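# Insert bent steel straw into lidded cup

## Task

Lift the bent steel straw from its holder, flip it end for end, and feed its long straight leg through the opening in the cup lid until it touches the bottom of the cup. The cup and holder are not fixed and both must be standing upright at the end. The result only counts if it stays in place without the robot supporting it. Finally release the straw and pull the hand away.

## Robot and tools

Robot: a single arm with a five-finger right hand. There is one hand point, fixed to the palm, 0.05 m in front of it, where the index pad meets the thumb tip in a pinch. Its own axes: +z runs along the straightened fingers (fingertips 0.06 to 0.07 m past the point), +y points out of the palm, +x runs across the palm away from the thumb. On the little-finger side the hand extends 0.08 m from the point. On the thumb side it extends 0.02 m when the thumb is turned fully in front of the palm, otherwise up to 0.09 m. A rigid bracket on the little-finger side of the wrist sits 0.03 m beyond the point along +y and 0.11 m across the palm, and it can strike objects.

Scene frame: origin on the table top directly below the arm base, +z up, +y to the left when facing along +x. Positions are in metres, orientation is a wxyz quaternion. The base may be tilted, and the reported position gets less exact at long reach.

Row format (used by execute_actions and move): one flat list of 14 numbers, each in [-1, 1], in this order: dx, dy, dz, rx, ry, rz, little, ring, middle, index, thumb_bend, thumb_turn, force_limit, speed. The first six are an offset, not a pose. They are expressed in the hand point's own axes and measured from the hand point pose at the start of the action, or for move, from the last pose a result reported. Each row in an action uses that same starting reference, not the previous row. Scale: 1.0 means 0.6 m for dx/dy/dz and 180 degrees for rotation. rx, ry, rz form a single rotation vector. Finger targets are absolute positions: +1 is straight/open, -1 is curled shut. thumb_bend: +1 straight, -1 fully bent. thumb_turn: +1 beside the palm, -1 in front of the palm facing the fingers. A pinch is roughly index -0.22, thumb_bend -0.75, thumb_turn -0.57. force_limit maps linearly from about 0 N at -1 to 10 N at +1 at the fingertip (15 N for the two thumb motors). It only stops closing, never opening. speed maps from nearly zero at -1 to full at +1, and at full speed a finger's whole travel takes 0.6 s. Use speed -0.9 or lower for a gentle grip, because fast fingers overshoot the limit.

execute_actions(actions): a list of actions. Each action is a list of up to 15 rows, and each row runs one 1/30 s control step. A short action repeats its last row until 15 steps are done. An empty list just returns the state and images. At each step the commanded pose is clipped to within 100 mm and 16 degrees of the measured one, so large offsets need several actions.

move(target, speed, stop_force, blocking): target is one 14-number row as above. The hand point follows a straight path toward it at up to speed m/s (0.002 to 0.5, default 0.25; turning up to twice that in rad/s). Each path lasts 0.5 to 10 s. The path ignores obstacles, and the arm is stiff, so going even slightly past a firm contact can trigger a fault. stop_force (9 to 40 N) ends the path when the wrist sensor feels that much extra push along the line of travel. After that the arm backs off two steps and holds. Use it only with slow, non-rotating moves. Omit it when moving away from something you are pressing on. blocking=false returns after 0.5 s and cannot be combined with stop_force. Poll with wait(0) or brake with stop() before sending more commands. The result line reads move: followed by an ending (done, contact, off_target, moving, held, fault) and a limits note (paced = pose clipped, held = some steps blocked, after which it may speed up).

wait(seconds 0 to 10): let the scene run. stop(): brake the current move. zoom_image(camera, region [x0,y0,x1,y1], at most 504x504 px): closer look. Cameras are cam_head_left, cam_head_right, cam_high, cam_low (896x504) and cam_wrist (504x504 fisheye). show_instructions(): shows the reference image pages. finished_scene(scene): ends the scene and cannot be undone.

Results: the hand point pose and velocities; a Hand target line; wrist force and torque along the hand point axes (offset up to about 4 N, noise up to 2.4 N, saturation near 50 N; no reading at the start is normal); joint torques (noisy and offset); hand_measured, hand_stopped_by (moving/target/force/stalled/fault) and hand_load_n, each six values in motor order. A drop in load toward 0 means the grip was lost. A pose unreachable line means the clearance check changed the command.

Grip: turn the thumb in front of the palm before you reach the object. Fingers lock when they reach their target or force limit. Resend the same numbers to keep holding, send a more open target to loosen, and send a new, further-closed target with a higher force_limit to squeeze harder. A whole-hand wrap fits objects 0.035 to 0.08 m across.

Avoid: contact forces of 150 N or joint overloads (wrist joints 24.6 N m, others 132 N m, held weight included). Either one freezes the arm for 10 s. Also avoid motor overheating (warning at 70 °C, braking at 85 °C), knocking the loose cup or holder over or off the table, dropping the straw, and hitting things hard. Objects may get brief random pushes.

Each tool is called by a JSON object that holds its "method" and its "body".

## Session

{"method": "execute_actions", "body": {"actions": []}}

Scene clock: 0.00 s.
end_effector_position=(+0.8287, -0.2037, +0.3328) hand_measured=(+1.000, +1.000, +1.000, +1.000, +1.000, +1.000) hand_load_n=(+0.0, +0.0, +0.0, +0.0, +0.0, +0.0) hand_stopped_by=(target, target, target, target, target, target) hand_force_limit=0.00 hand_speed=-0.80 end_effector_quat_wxyz=(-0.119, +0.889, +0.417, +0.147) end_effector_velocity=(-0.000, -0.000, -0.000) end_effector_angular_velocity=(+0.000, +0.000, -0.000)
Joint positions: [-0.543 -1.361  0.59   1.67   0.854  0.036]
Joint velocities: [-0.  0.  0. -0. -0. -0.]
Joint torques (N m, as the arm reports them, + toward a larger angle): no reading
Wrist force (N, on the end effector, along its own x y z axes, offset not removed): no reading
Wrist torque (N m, same axes, about the end effector's origin, offset not removed): no reading
Hand target: +0.829, -0.204, +0.333; -0.119, +0.889, +0.417, +0.147

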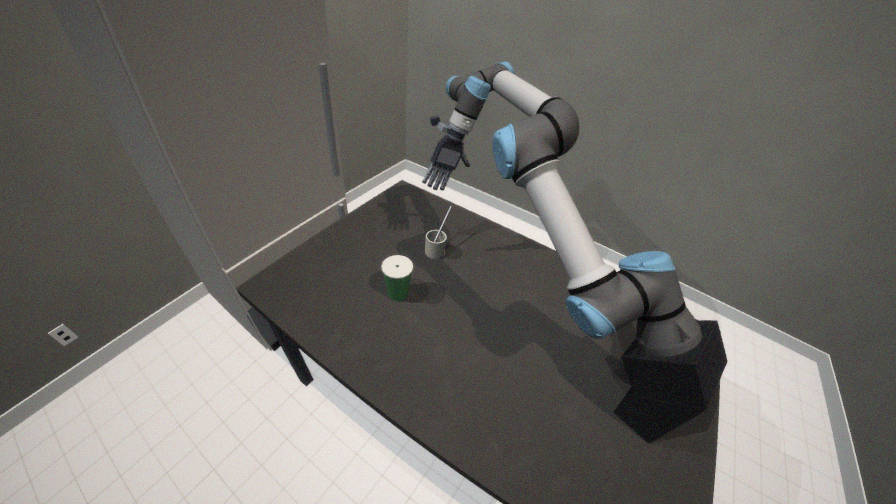

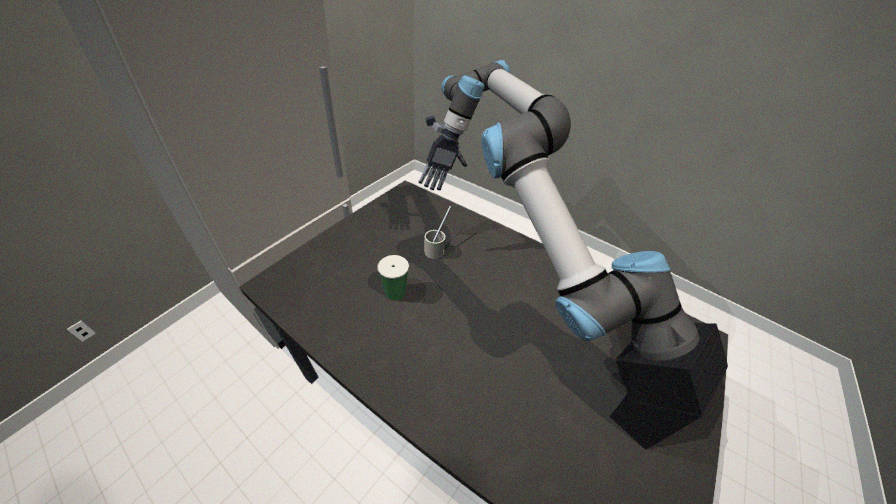

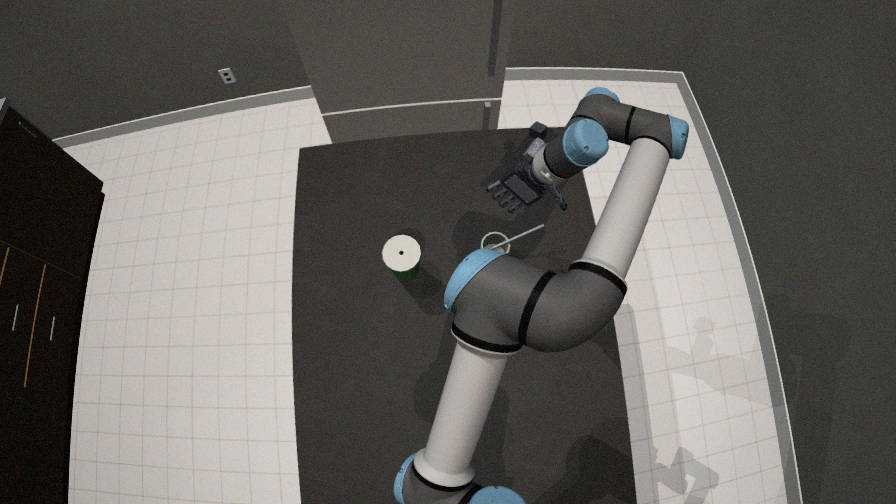

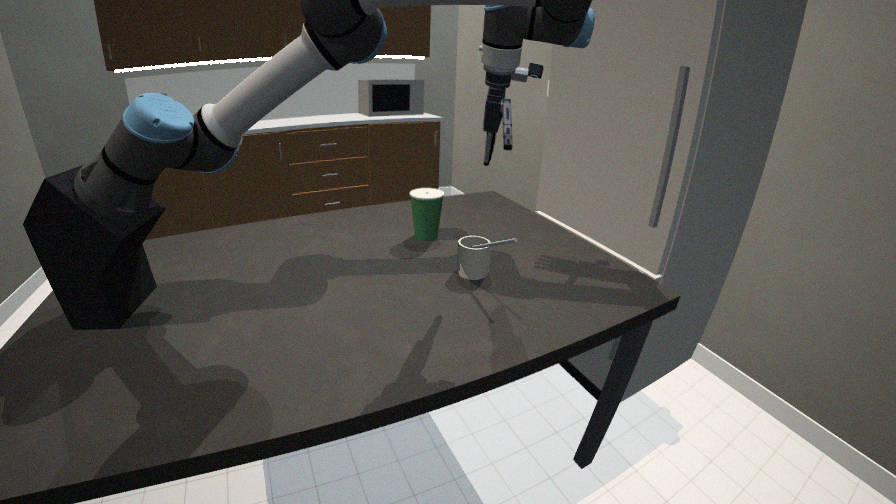

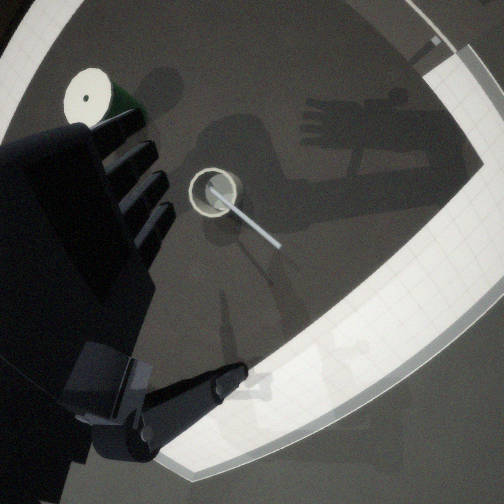

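{"method": "move", "body": {"target": [-0.19,-0.27,0.065,-0.106,0.466,0.355,1,1,1,1,-0.75,-0.57,0,0.5], "speed": 0.3}}

{"method": "zoom_image", "body": {"camera": "cam_high", "region": [440,190,600,320]}}

Scene clock: 14.07 s.
end_effector_position=(+0.6398, -0.1701, +0.2700) hand_measured=(+1.000, +1.000, +1.000, +1.000, -0.750, -0.570) hand_load_n=(+0.0, +0.0, +0.0, +0.0, +0.0, +0.0) hand_stopped_by=(target, target, target, target, target, target) hand_force_limit=0.00 hand_speed=0.50 end_effector_quat_wxyz=(-0.277, +0.653, -0.274, +0.650) end_effector_velocity=(-0.001, +0.001, +0.000) end_effector_angular_velocity=(+0.005, -0.009, -0.008)
Joint positions: [-0.816 -1.524  2.318  1.18  -0.86  -0.059]
Joint velocities: [ 0.008  0.006  0.004 -0.006 -0.015 -0.003]
Joint torques (N m, as the arm reports them, + toward a larger angle): [  6.3  -12.98   8.4   -1.83  -3.7   -1.4 ]
Wrist force (N, on the end effector, along its own x y z axes, offset not removed): [-0.4 -5.0 1.6]
Wrist torque (N m, same axes, about the end effector's origin, offset not removed): [-0.75 -0.05 -0.21]
Hand target: +0.640, -0.170, +0.270; -0.277, +0.652, -0.275, +0.650
Off the commanded pose: 0.000 m, 0 deg.
move: done

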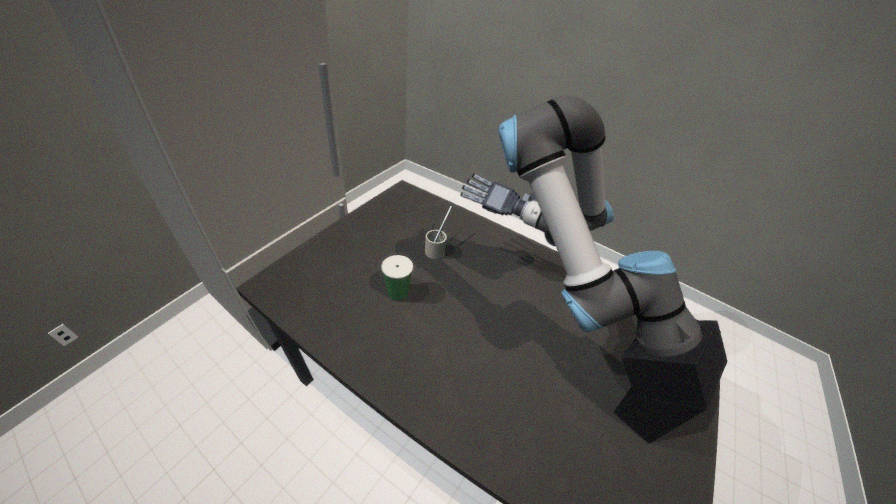

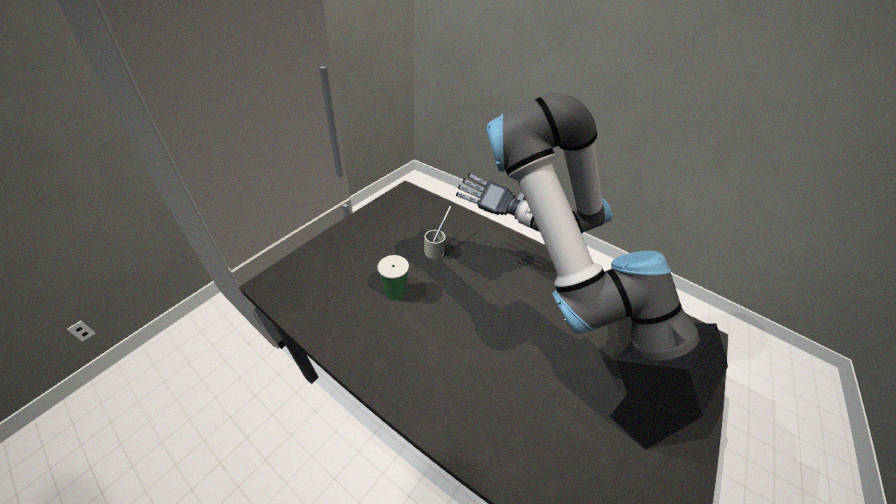

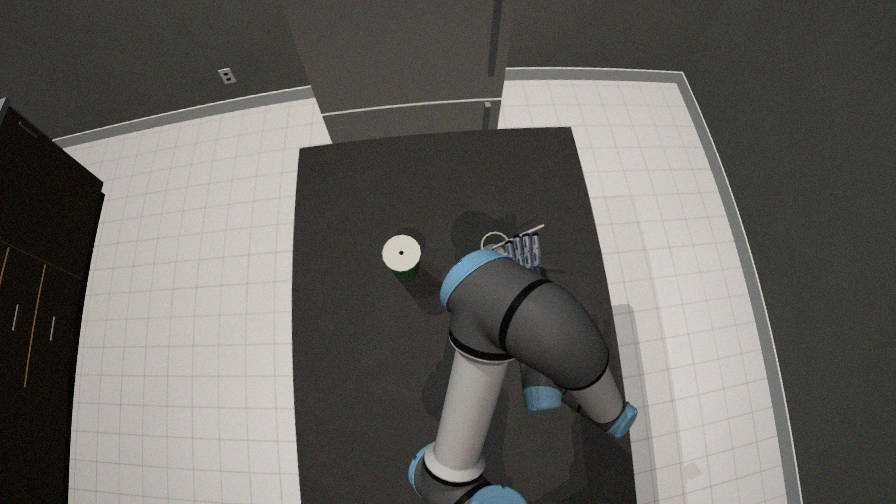

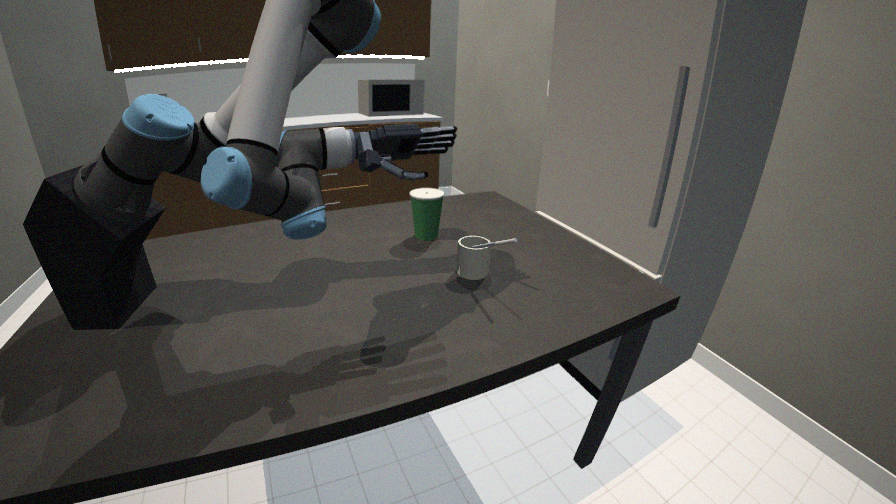

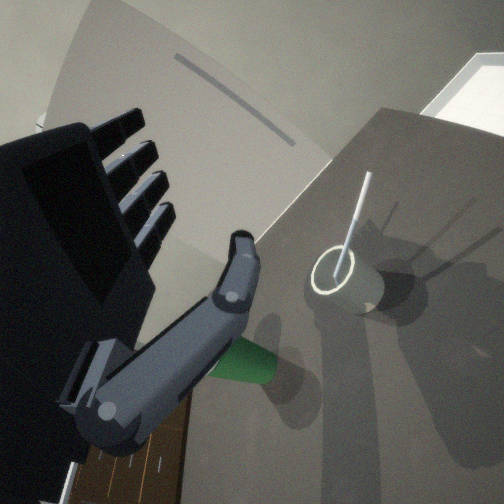

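Region (440, 190, 600, 320) of cam_high's 896x504 image, scaled by 3.150, with more detail than that image has; it fills the top 410 rows of this view, and the rest is white.

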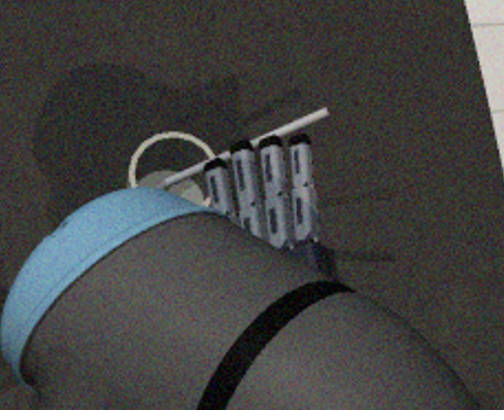

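{"method": "move", "body": {"target": [0.113,-0.036,0.315,0.106,-0.466,-0.355,1,1,1,1,-0.75,-0.57,0,0.5], "speed": 0.4}}

{"method": "move", "body": {"target": [-0.08,-0.1,0,0,0,0.53,1,1,1,1,-0.75,-0.57,0,0.5], "speed": 0.45}}

Scene clock: 26.23 s.
end_effector_position=(+0.8291, -0.2030, +0.3320) hand_measured=(+1.000, +1.000, +1.000, +1.000, -0.750, -0.570) hand_load_n=(+0.0, +0.0, +0.0, +0.0, +0.0, +0.0) hand_stopped_by=(target, target, target, target, target, target) hand_force_limit=0.00 hand_speed=0.50 end_effector_quat_wxyz=(-0.119, +0.889, +0.418, +0.147) end_effector_velocity=(+0.001, -0.001, -0.000) end_effector_angular_velocity=(-0.003, +0.011, +0.003)
Joint positions: [-0.54  -1.361  0.59   1.667  0.856  0.04 ]
Joint velocities: [ 0.007  0.016 -0.031  0.02   0.014  0.001]
Joint torques (N m, as the arm reports them, + toward a larger angle): [ 10.26 -38.38 -26.59   3.83   1.91   1.48]
Wrist force (N, on the end effector, along its own x y z axes, offset not removed): [0.4 -1.1 1.6]
Wrist torque (N m, same axes, about the end effector's origin, offset not removed): [-0.24 -0.12 -0.22]
Hand target: +0.829, -0.203, +0.332; -0.119, +0.889, +0.418, +0.147
Off the commanded pose: 0.000 m, 0 deg.
move: done

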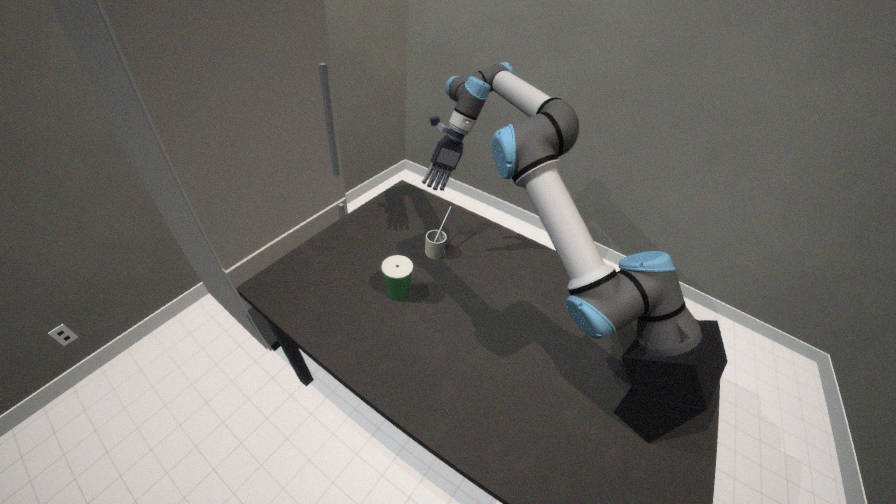

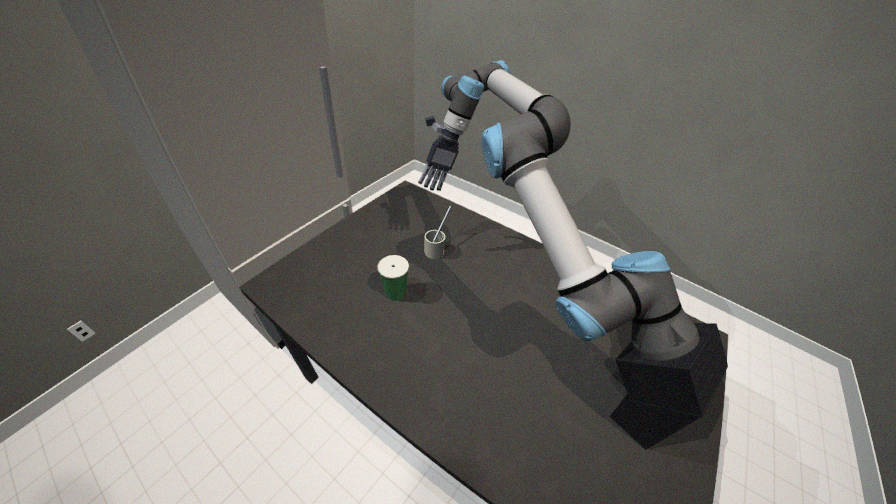

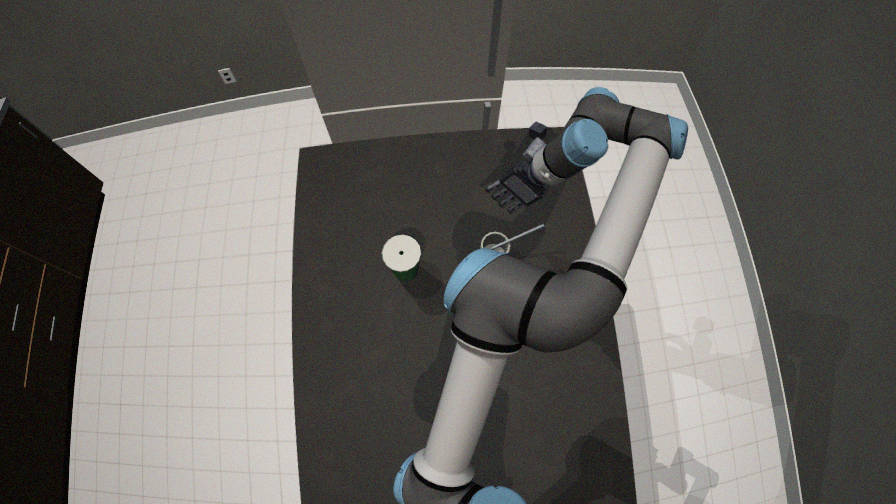

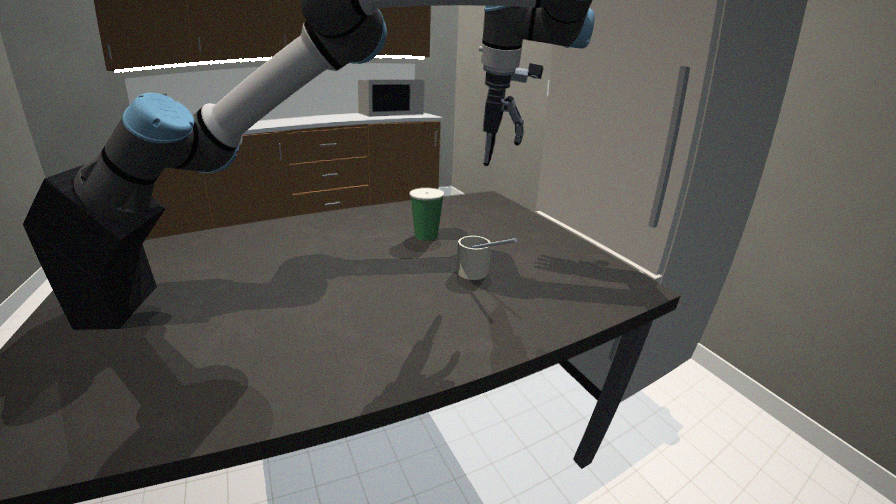

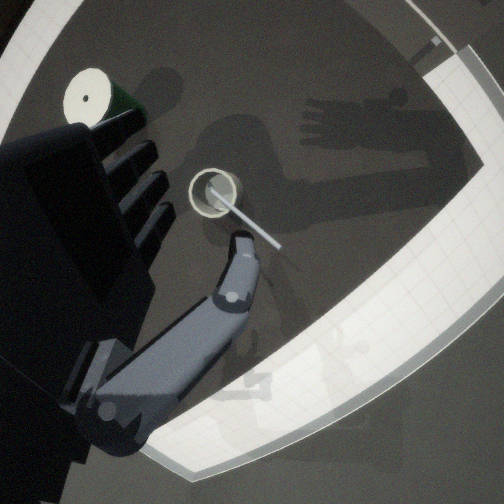

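Scene clock: 28.70 s.
end_effector_position=(+0.7533, -0.1996, +0.3199) hand_measured=(+1.000, +1.000, +1.000, +1.000, -0.750, -0.570) hand_load_n=(+0.0, +0.0, +0.0, +0.0, +0.0, +0.0) hand_stopped_by=(target, target, target, target, target, target) hand_force_limit=0.00 hand_speed=0.50 end_effector_quat_wxyz=(-0.189, +0.907, -0.376, +0.011) end_effector_velocity=(-0.000, +0.000, +0.001) end_effector_angular_velocity=(-0.001, +0.002, -0.010)
Joint positions: [-0.593 -1.216  0.354  1.796  0.823  1.646]
Joint velocities: [-0.001 -0.004  0.006 -0.004  0.     0.011]
Joint torques (N m, as the arm reports them, + toward a larger angle): [ -5.85 -67.26 -10.67   0.6    1.88   1.79]
Wrist force (N, on the end effector, along its own x y z axes, offset not removed): [0.9 0.5 -2.3]
Wrist torque (N m, same axes, about the end effector's origin, offset not removed): [0.09 0.05 -0.16]
Hand target: +0.753, -0.200, +0.320; -0.189, +0.907, -0.376, +0.011
Off the commanded pose: 0.000 m, 0 deg.
move: done

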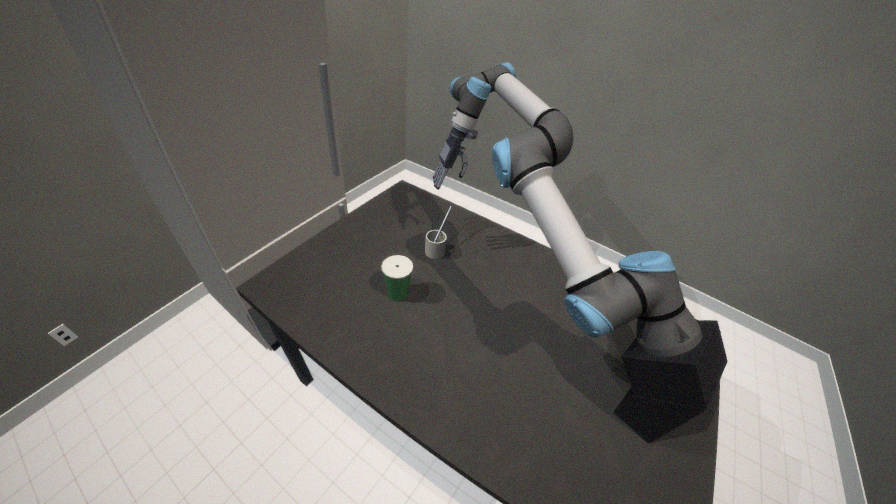

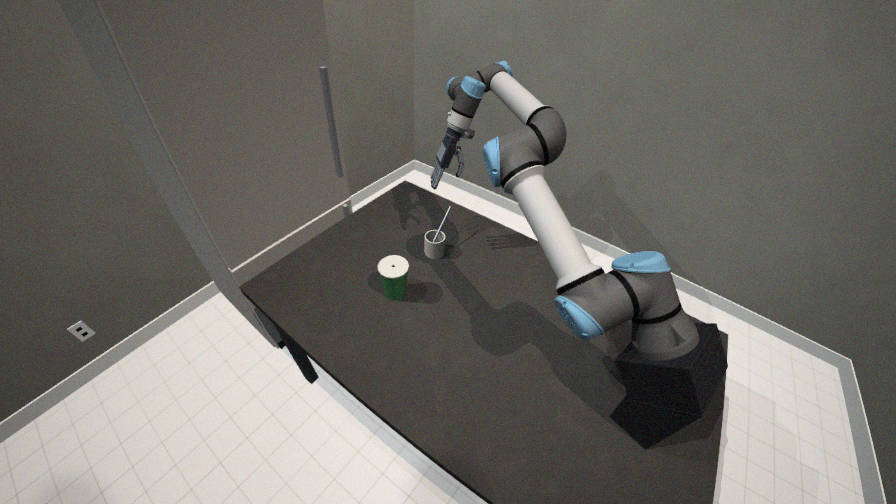

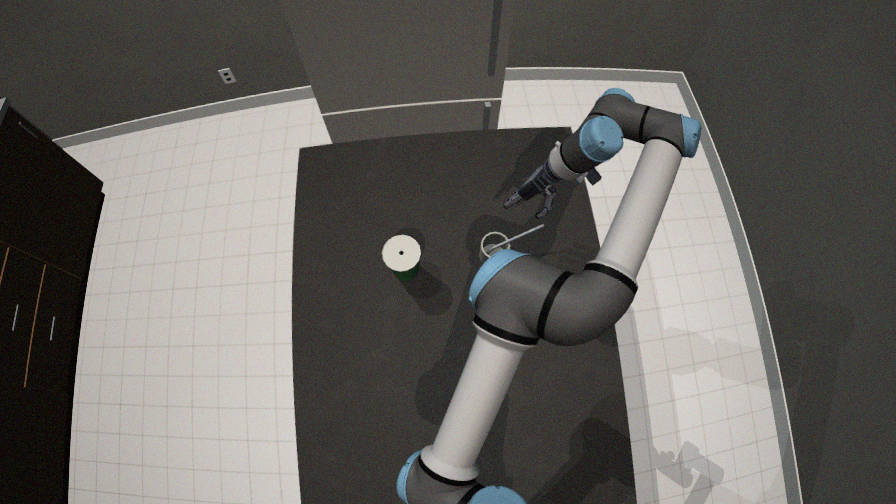

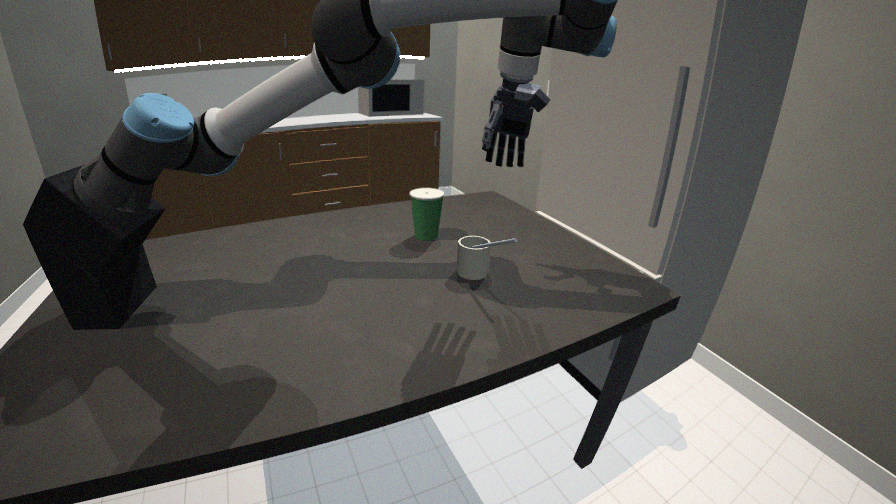

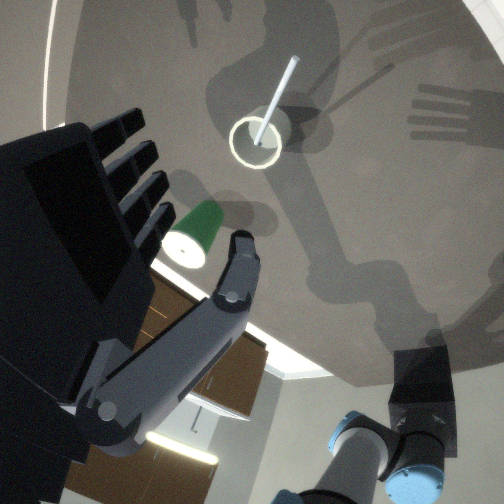

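{"method": "move", "body": {"target": [-0.205,0.082,0.085,0.256,0.368,-0.081,1,1,1,1,-0.75,-0.57,0,0.5], "speed": 0.3}}

Scene clock: 37.63 s.
end_effector_position=(+0.6403, -0.1298, +0.2709) hand_measured=(+1.000, +1.000, +1.000, +1.000, -0.750, -0.570) hand_load_n=(+0.0, +0.0, +0.0, +0.0, +0.0, +0.0) hand_stopped_by=(target, target, target, target, target, target) hand_force_limit=0.00 hand_speed=0.50 end_effector_quat_wxyz=(-0.276, +0.653, -0.274, +0.650) end_effector_velocity=(-0.000, -0.001, -0.001) end_effector_angular_velocity=(+0.000, -0.013, +0.003)
Joint positions: [-0.687 -2.285  2.533 -1.319  0.916  2.932]
Joint velocities: [ 0.     0.017  0.008 -0.041  0.004  0.009]
Joint torques (N m, as the arm reports them, + toward a larger angle): [18.61  0.06 -2.8  -3.57  3.35  1.34]
Wrist force (N, on the end effector, along its own x y z axes, offset not removed): [0.2 -1.4 2.0]
Wrist torque (N m, same axes, about the end effector's origin, offset not removed): [-0.40 0.15 0.03]
Hand target: +0.640, -0.130, +0.271; -0.276, +0.653, -0.274, +0.650
Off the commanded pose: 0.001 m, 0 deg.
move: done

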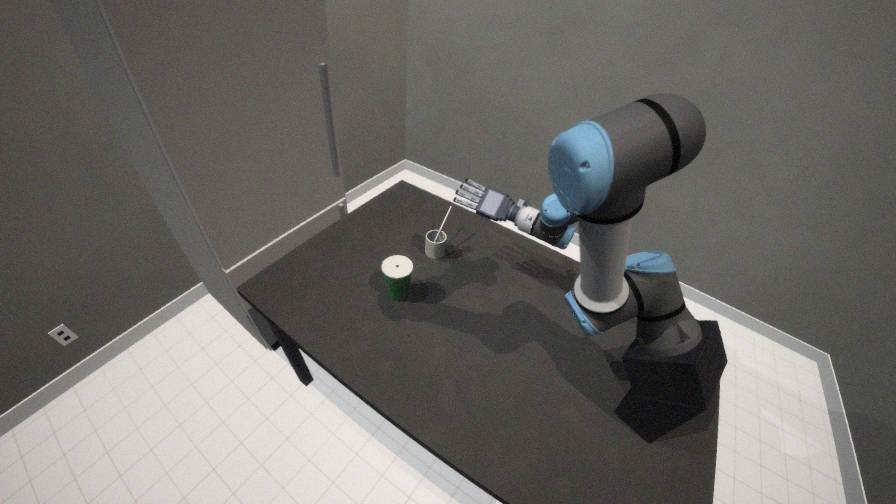

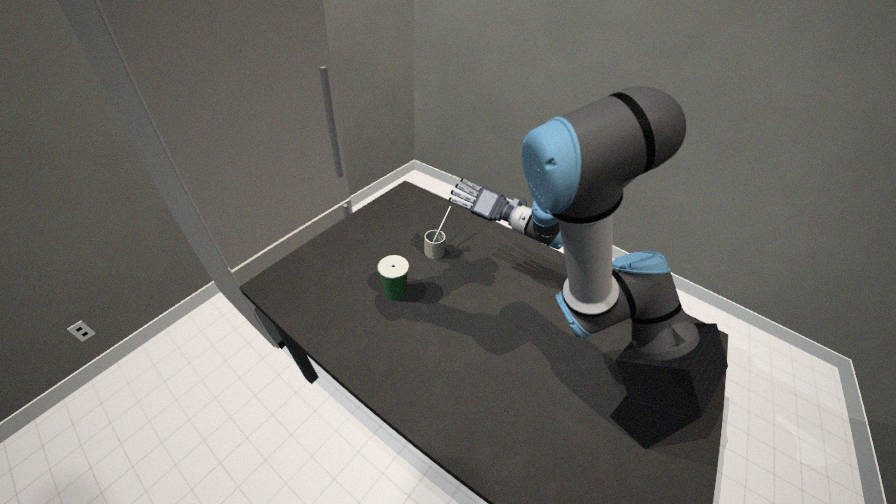

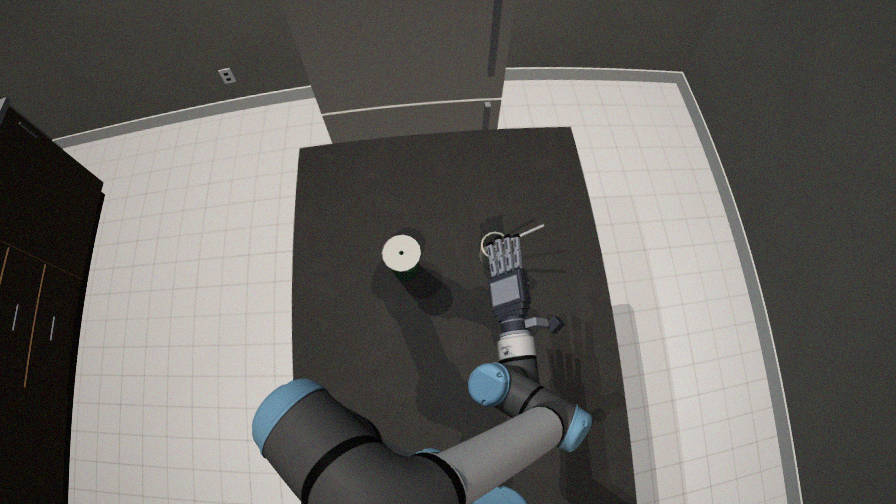

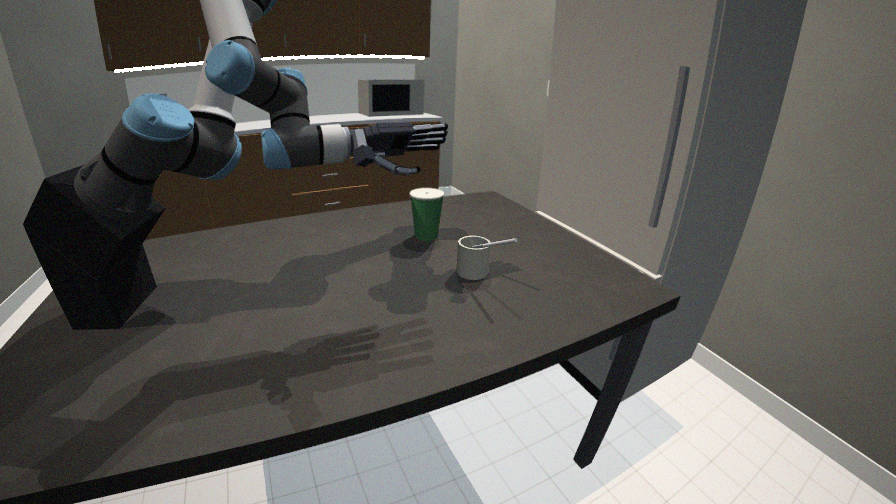

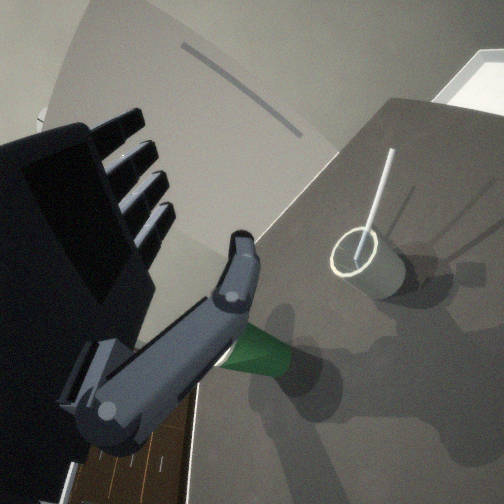

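{"method": "move", "body": {"target": [-0.134,0.224,0.15,0,0,0,1,1,1,1,-0.75,-0.57,0,0.5], "speed": 0.2}}

{"method": "zoom_image", "body": {"camera": "cam_low", "region": [400,180,540,290]}}

{"method": "zoom_image", "body": {"camera": "cam_head_left", "region": [400,180,510,280]}}

Scene clock: 43.23 s.
end_effector_position=(+0.7296, -0.1653, +0.1180) hand_measured=(+1.000, +1.000, +1.000, +1.000, -0.750, -0.570) hand_load_n=(+0.0, +0.0, +0.0, +0.0, +0.0, +0.0) hand_stopped_by=(target, target, target, target, target, target) hand_force_limit=0.00 hand_speed=0.50 end_effector_quat_wxyz=(-0.276, +0.653, -0.274, +0.650) end_effector_velocity=(+0.001, -0.000, -0.002) end_effector_angular_velocity=(+0.001, +0.001, -0.001)
Joint positions: [-0.426 -1.608  2.215 -1.532  1.059  2.669]
Joint velocities: [ 0.002  0.005 -0.004  0.001  0.002 -0.001]
Joint torques (N m, as the arm reports them, + toward a larger angle): [ 12.54 -22.21 -15.21  -0.2    2.91  -1.27]
Wrist force (N, on the end effector, along its own x y z axes, offset not removed): [2.2 0.9 -1.6]
Wrist torque (N m, same axes, about the end effector's origin, offset not removed): [-0.05 -0.20 0.11]
Hand target: +0.730, -0.165, +0.118; -0.276, +0.653, -0.274, +0.650
Off the commanded pose: 0.000 m, 0 deg.
move: done

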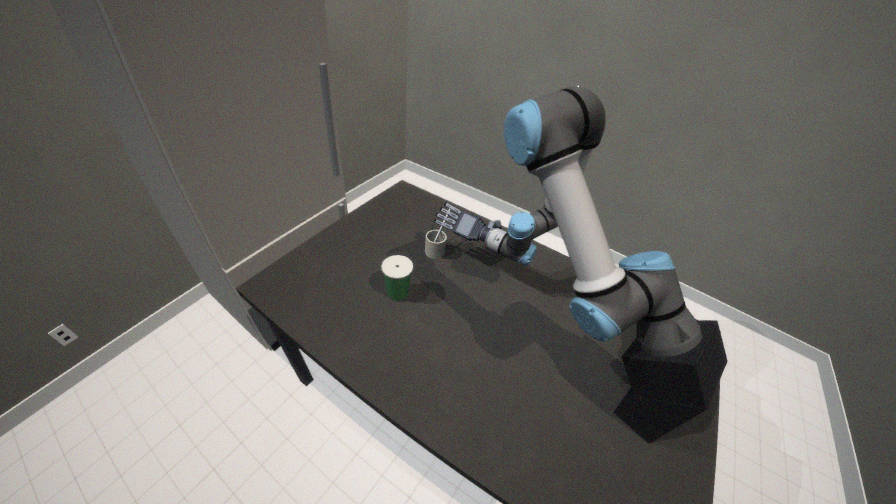

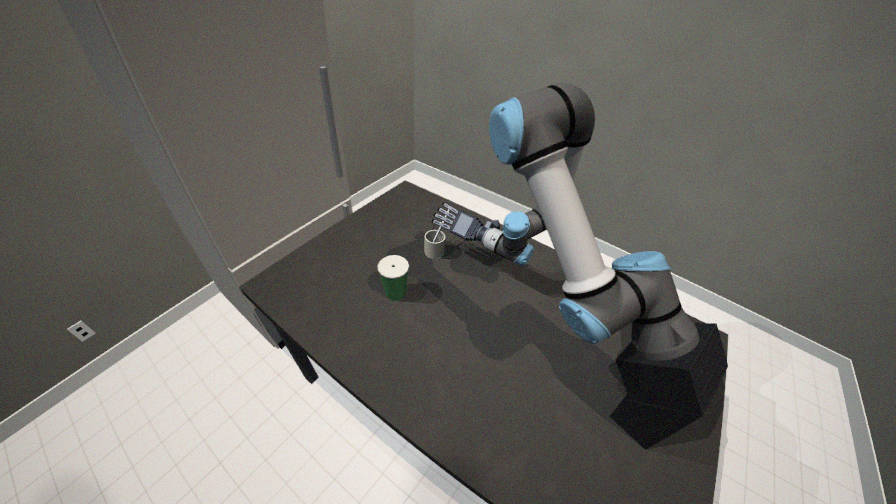

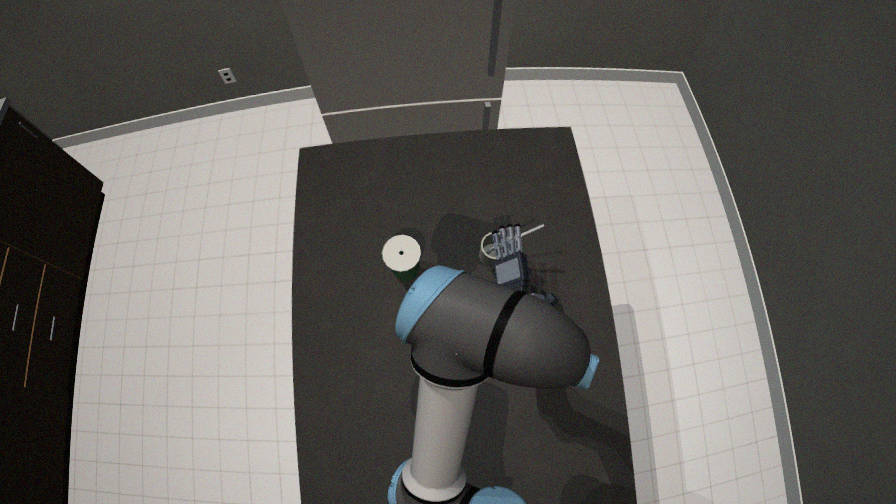

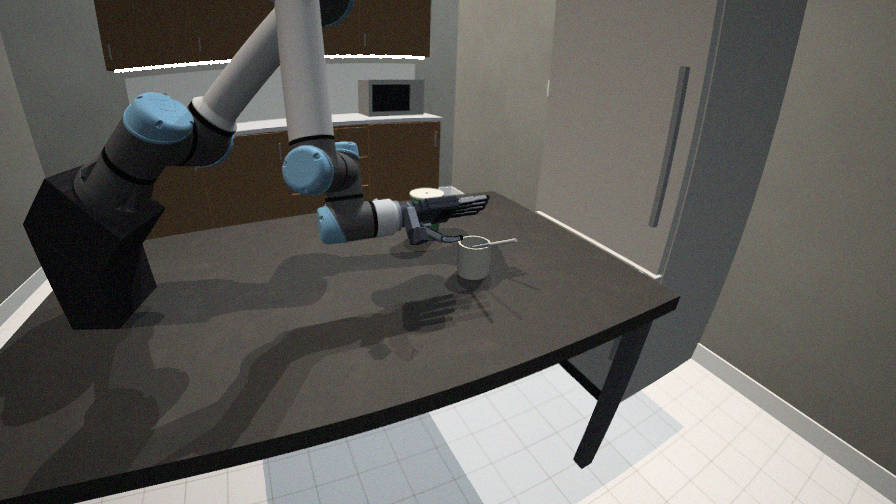

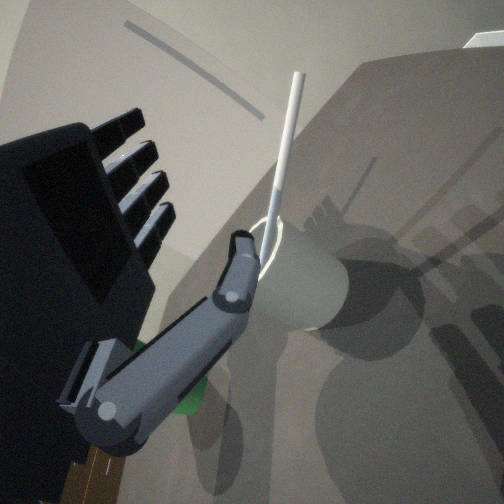

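Region (400, 180, 540, 290) of cam_low's 896x504 image, scaled by 3.600, with more detail than that image has; it fills the top 396 rows of this view, and the rest is white.

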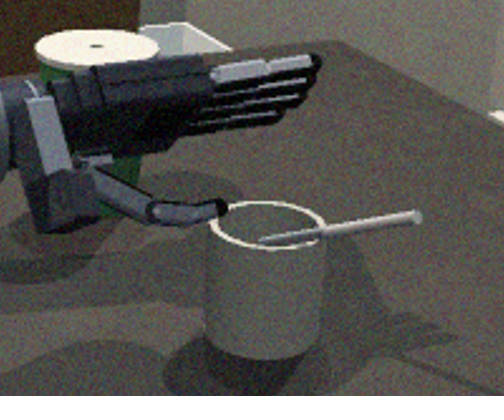

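Region (400, 180, 510, 280) of cam_head_left's 896x504 image, scaled by 4.582, with more detail than that image has; it fills the top 458 rows of this view, and the rest is white.

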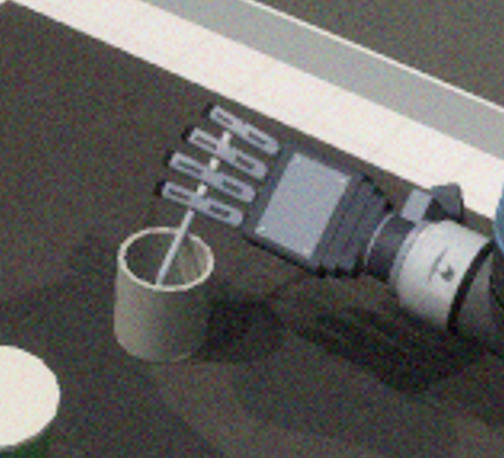

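{"method": "move", "body": {"target": [0.009,0.036,0.07,0.077,-0.08,0,1,1,1,0.6,-0.75,-0.57,0,0.5], "speed": 0.1}}

{"method": "zoom_image", "body": {"camera": "cam_low", "region": [400,180,540,290]}}

{"method": "zoom_image", "body": {"camera": "cam_head_left", "region": [400,180,510,280]}}

Scene clock: 52.77 s.
end_effector_position=(+0.7715, -0.1840, +0.1062) hand_measured=(+1.000, +1.000, +1.000, +0.600, -0.750, -0.570) hand_load_n=(+0.0, +0.0, +0.0, +0.0, +0.0, +0.0) hand_stopped_by=(target, target, target, target, target, target) hand_force_limit=0.00 hand_speed=0.50 end_effector_quat_wxyz=(-0.384, +0.691, -0.158, +0.591) end_effector_velocity=(+0.001, -0.001, -0.000) end_effector_angular_velocity=(+0.002, -0.001, +0.011)
Joint positions: [-0.555 -1.5    2.034 -1.747  0.677  2.944]
Joint velocities: [-0.003  0.006 -0.006 -0.015 -0.009  0.015]
Joint torques (N m, as the arm reports them, + toward a larger angle): [ -3.81 -26.13 -16.88  -4.1   -1.6    1.63]
Wrist force (N, on the end effector, along its own x y z axes, offset not removed): [5.9 -3.5 0.3]
Wrist torque (N m, same axes, about the end effector's origin, offset not removed): [-0.47 -0.81 0.14]
Hand target: +0.772, -0.184, +0.106; -0.385, +0.691, -0.157, +0.591
Off the commanded pose: 0.000 m, 0 deg.
move: done

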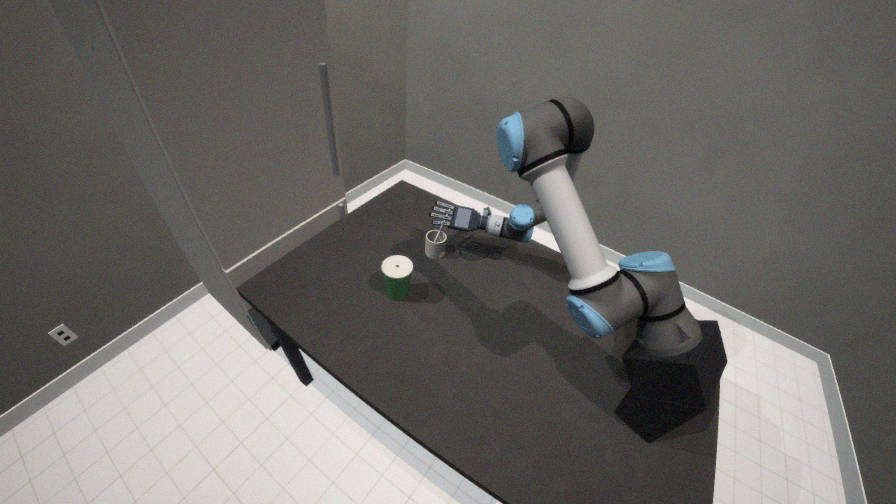

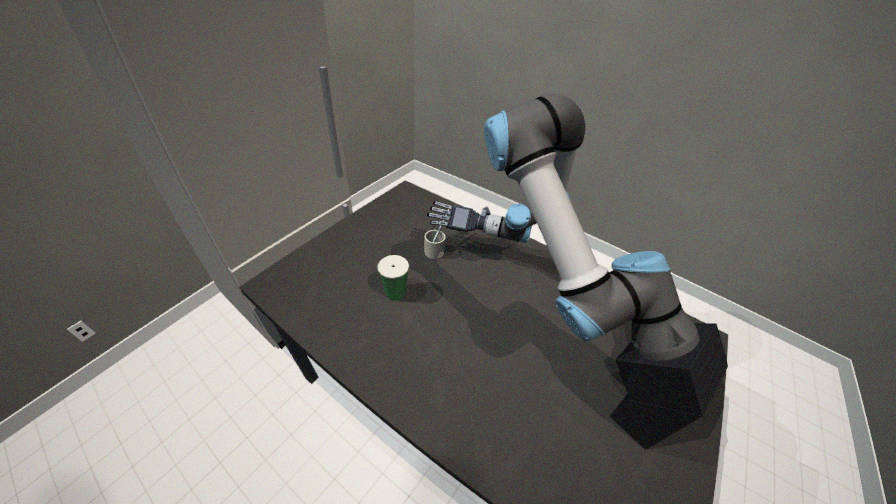

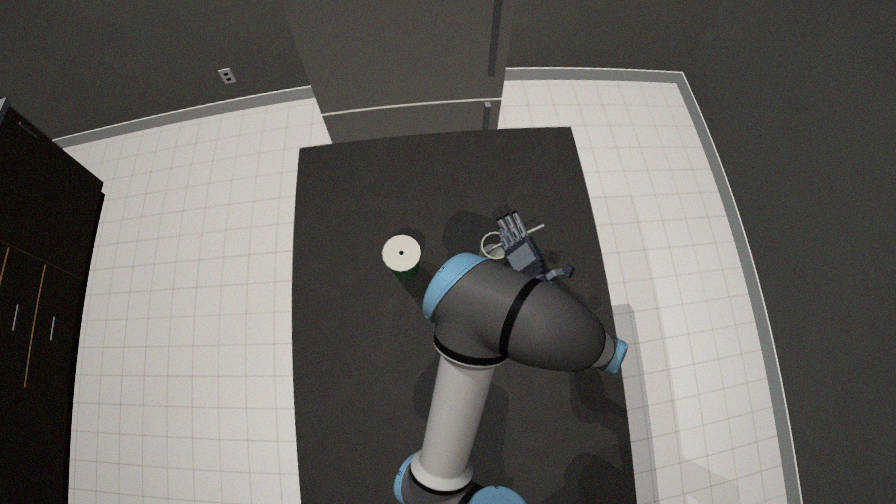

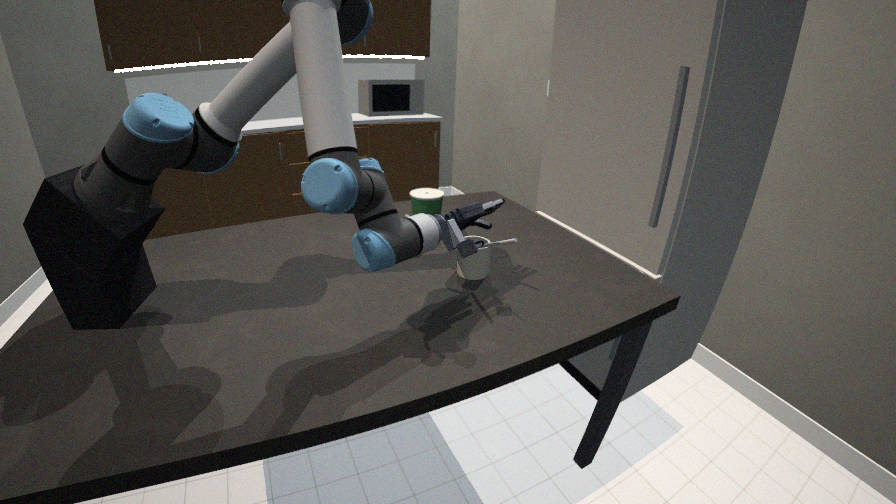

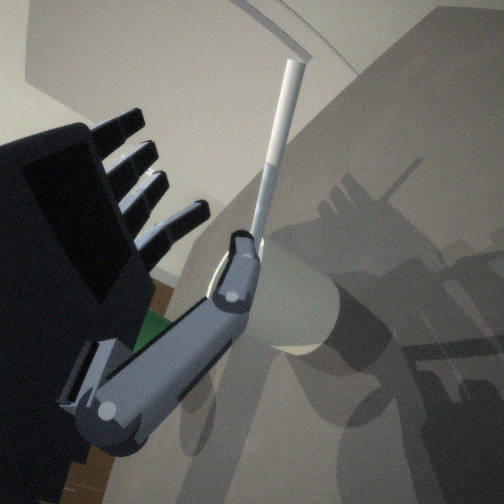

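Region (400, 180, 540, 290) of cam_low's 896x504 image, scaled by 3.600, with more detail than that image has; it fills the top 396 rows of this view, and the rest is white.

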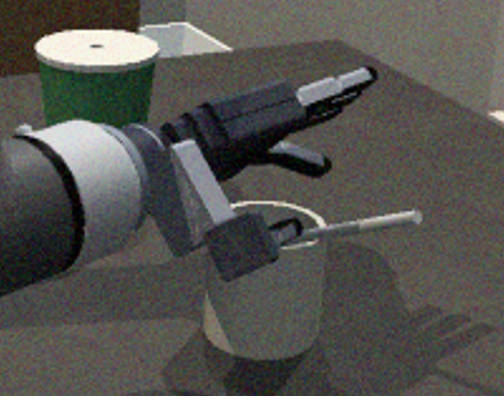

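Region (400, 180, 510, 280) of cam_head_left's 896x504 image, scaled by 4.582, with more detail than that image has; it fills the top 458 rows of this view, and the rest is white.

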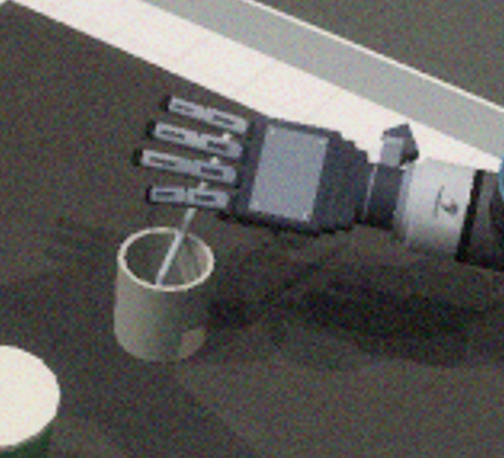

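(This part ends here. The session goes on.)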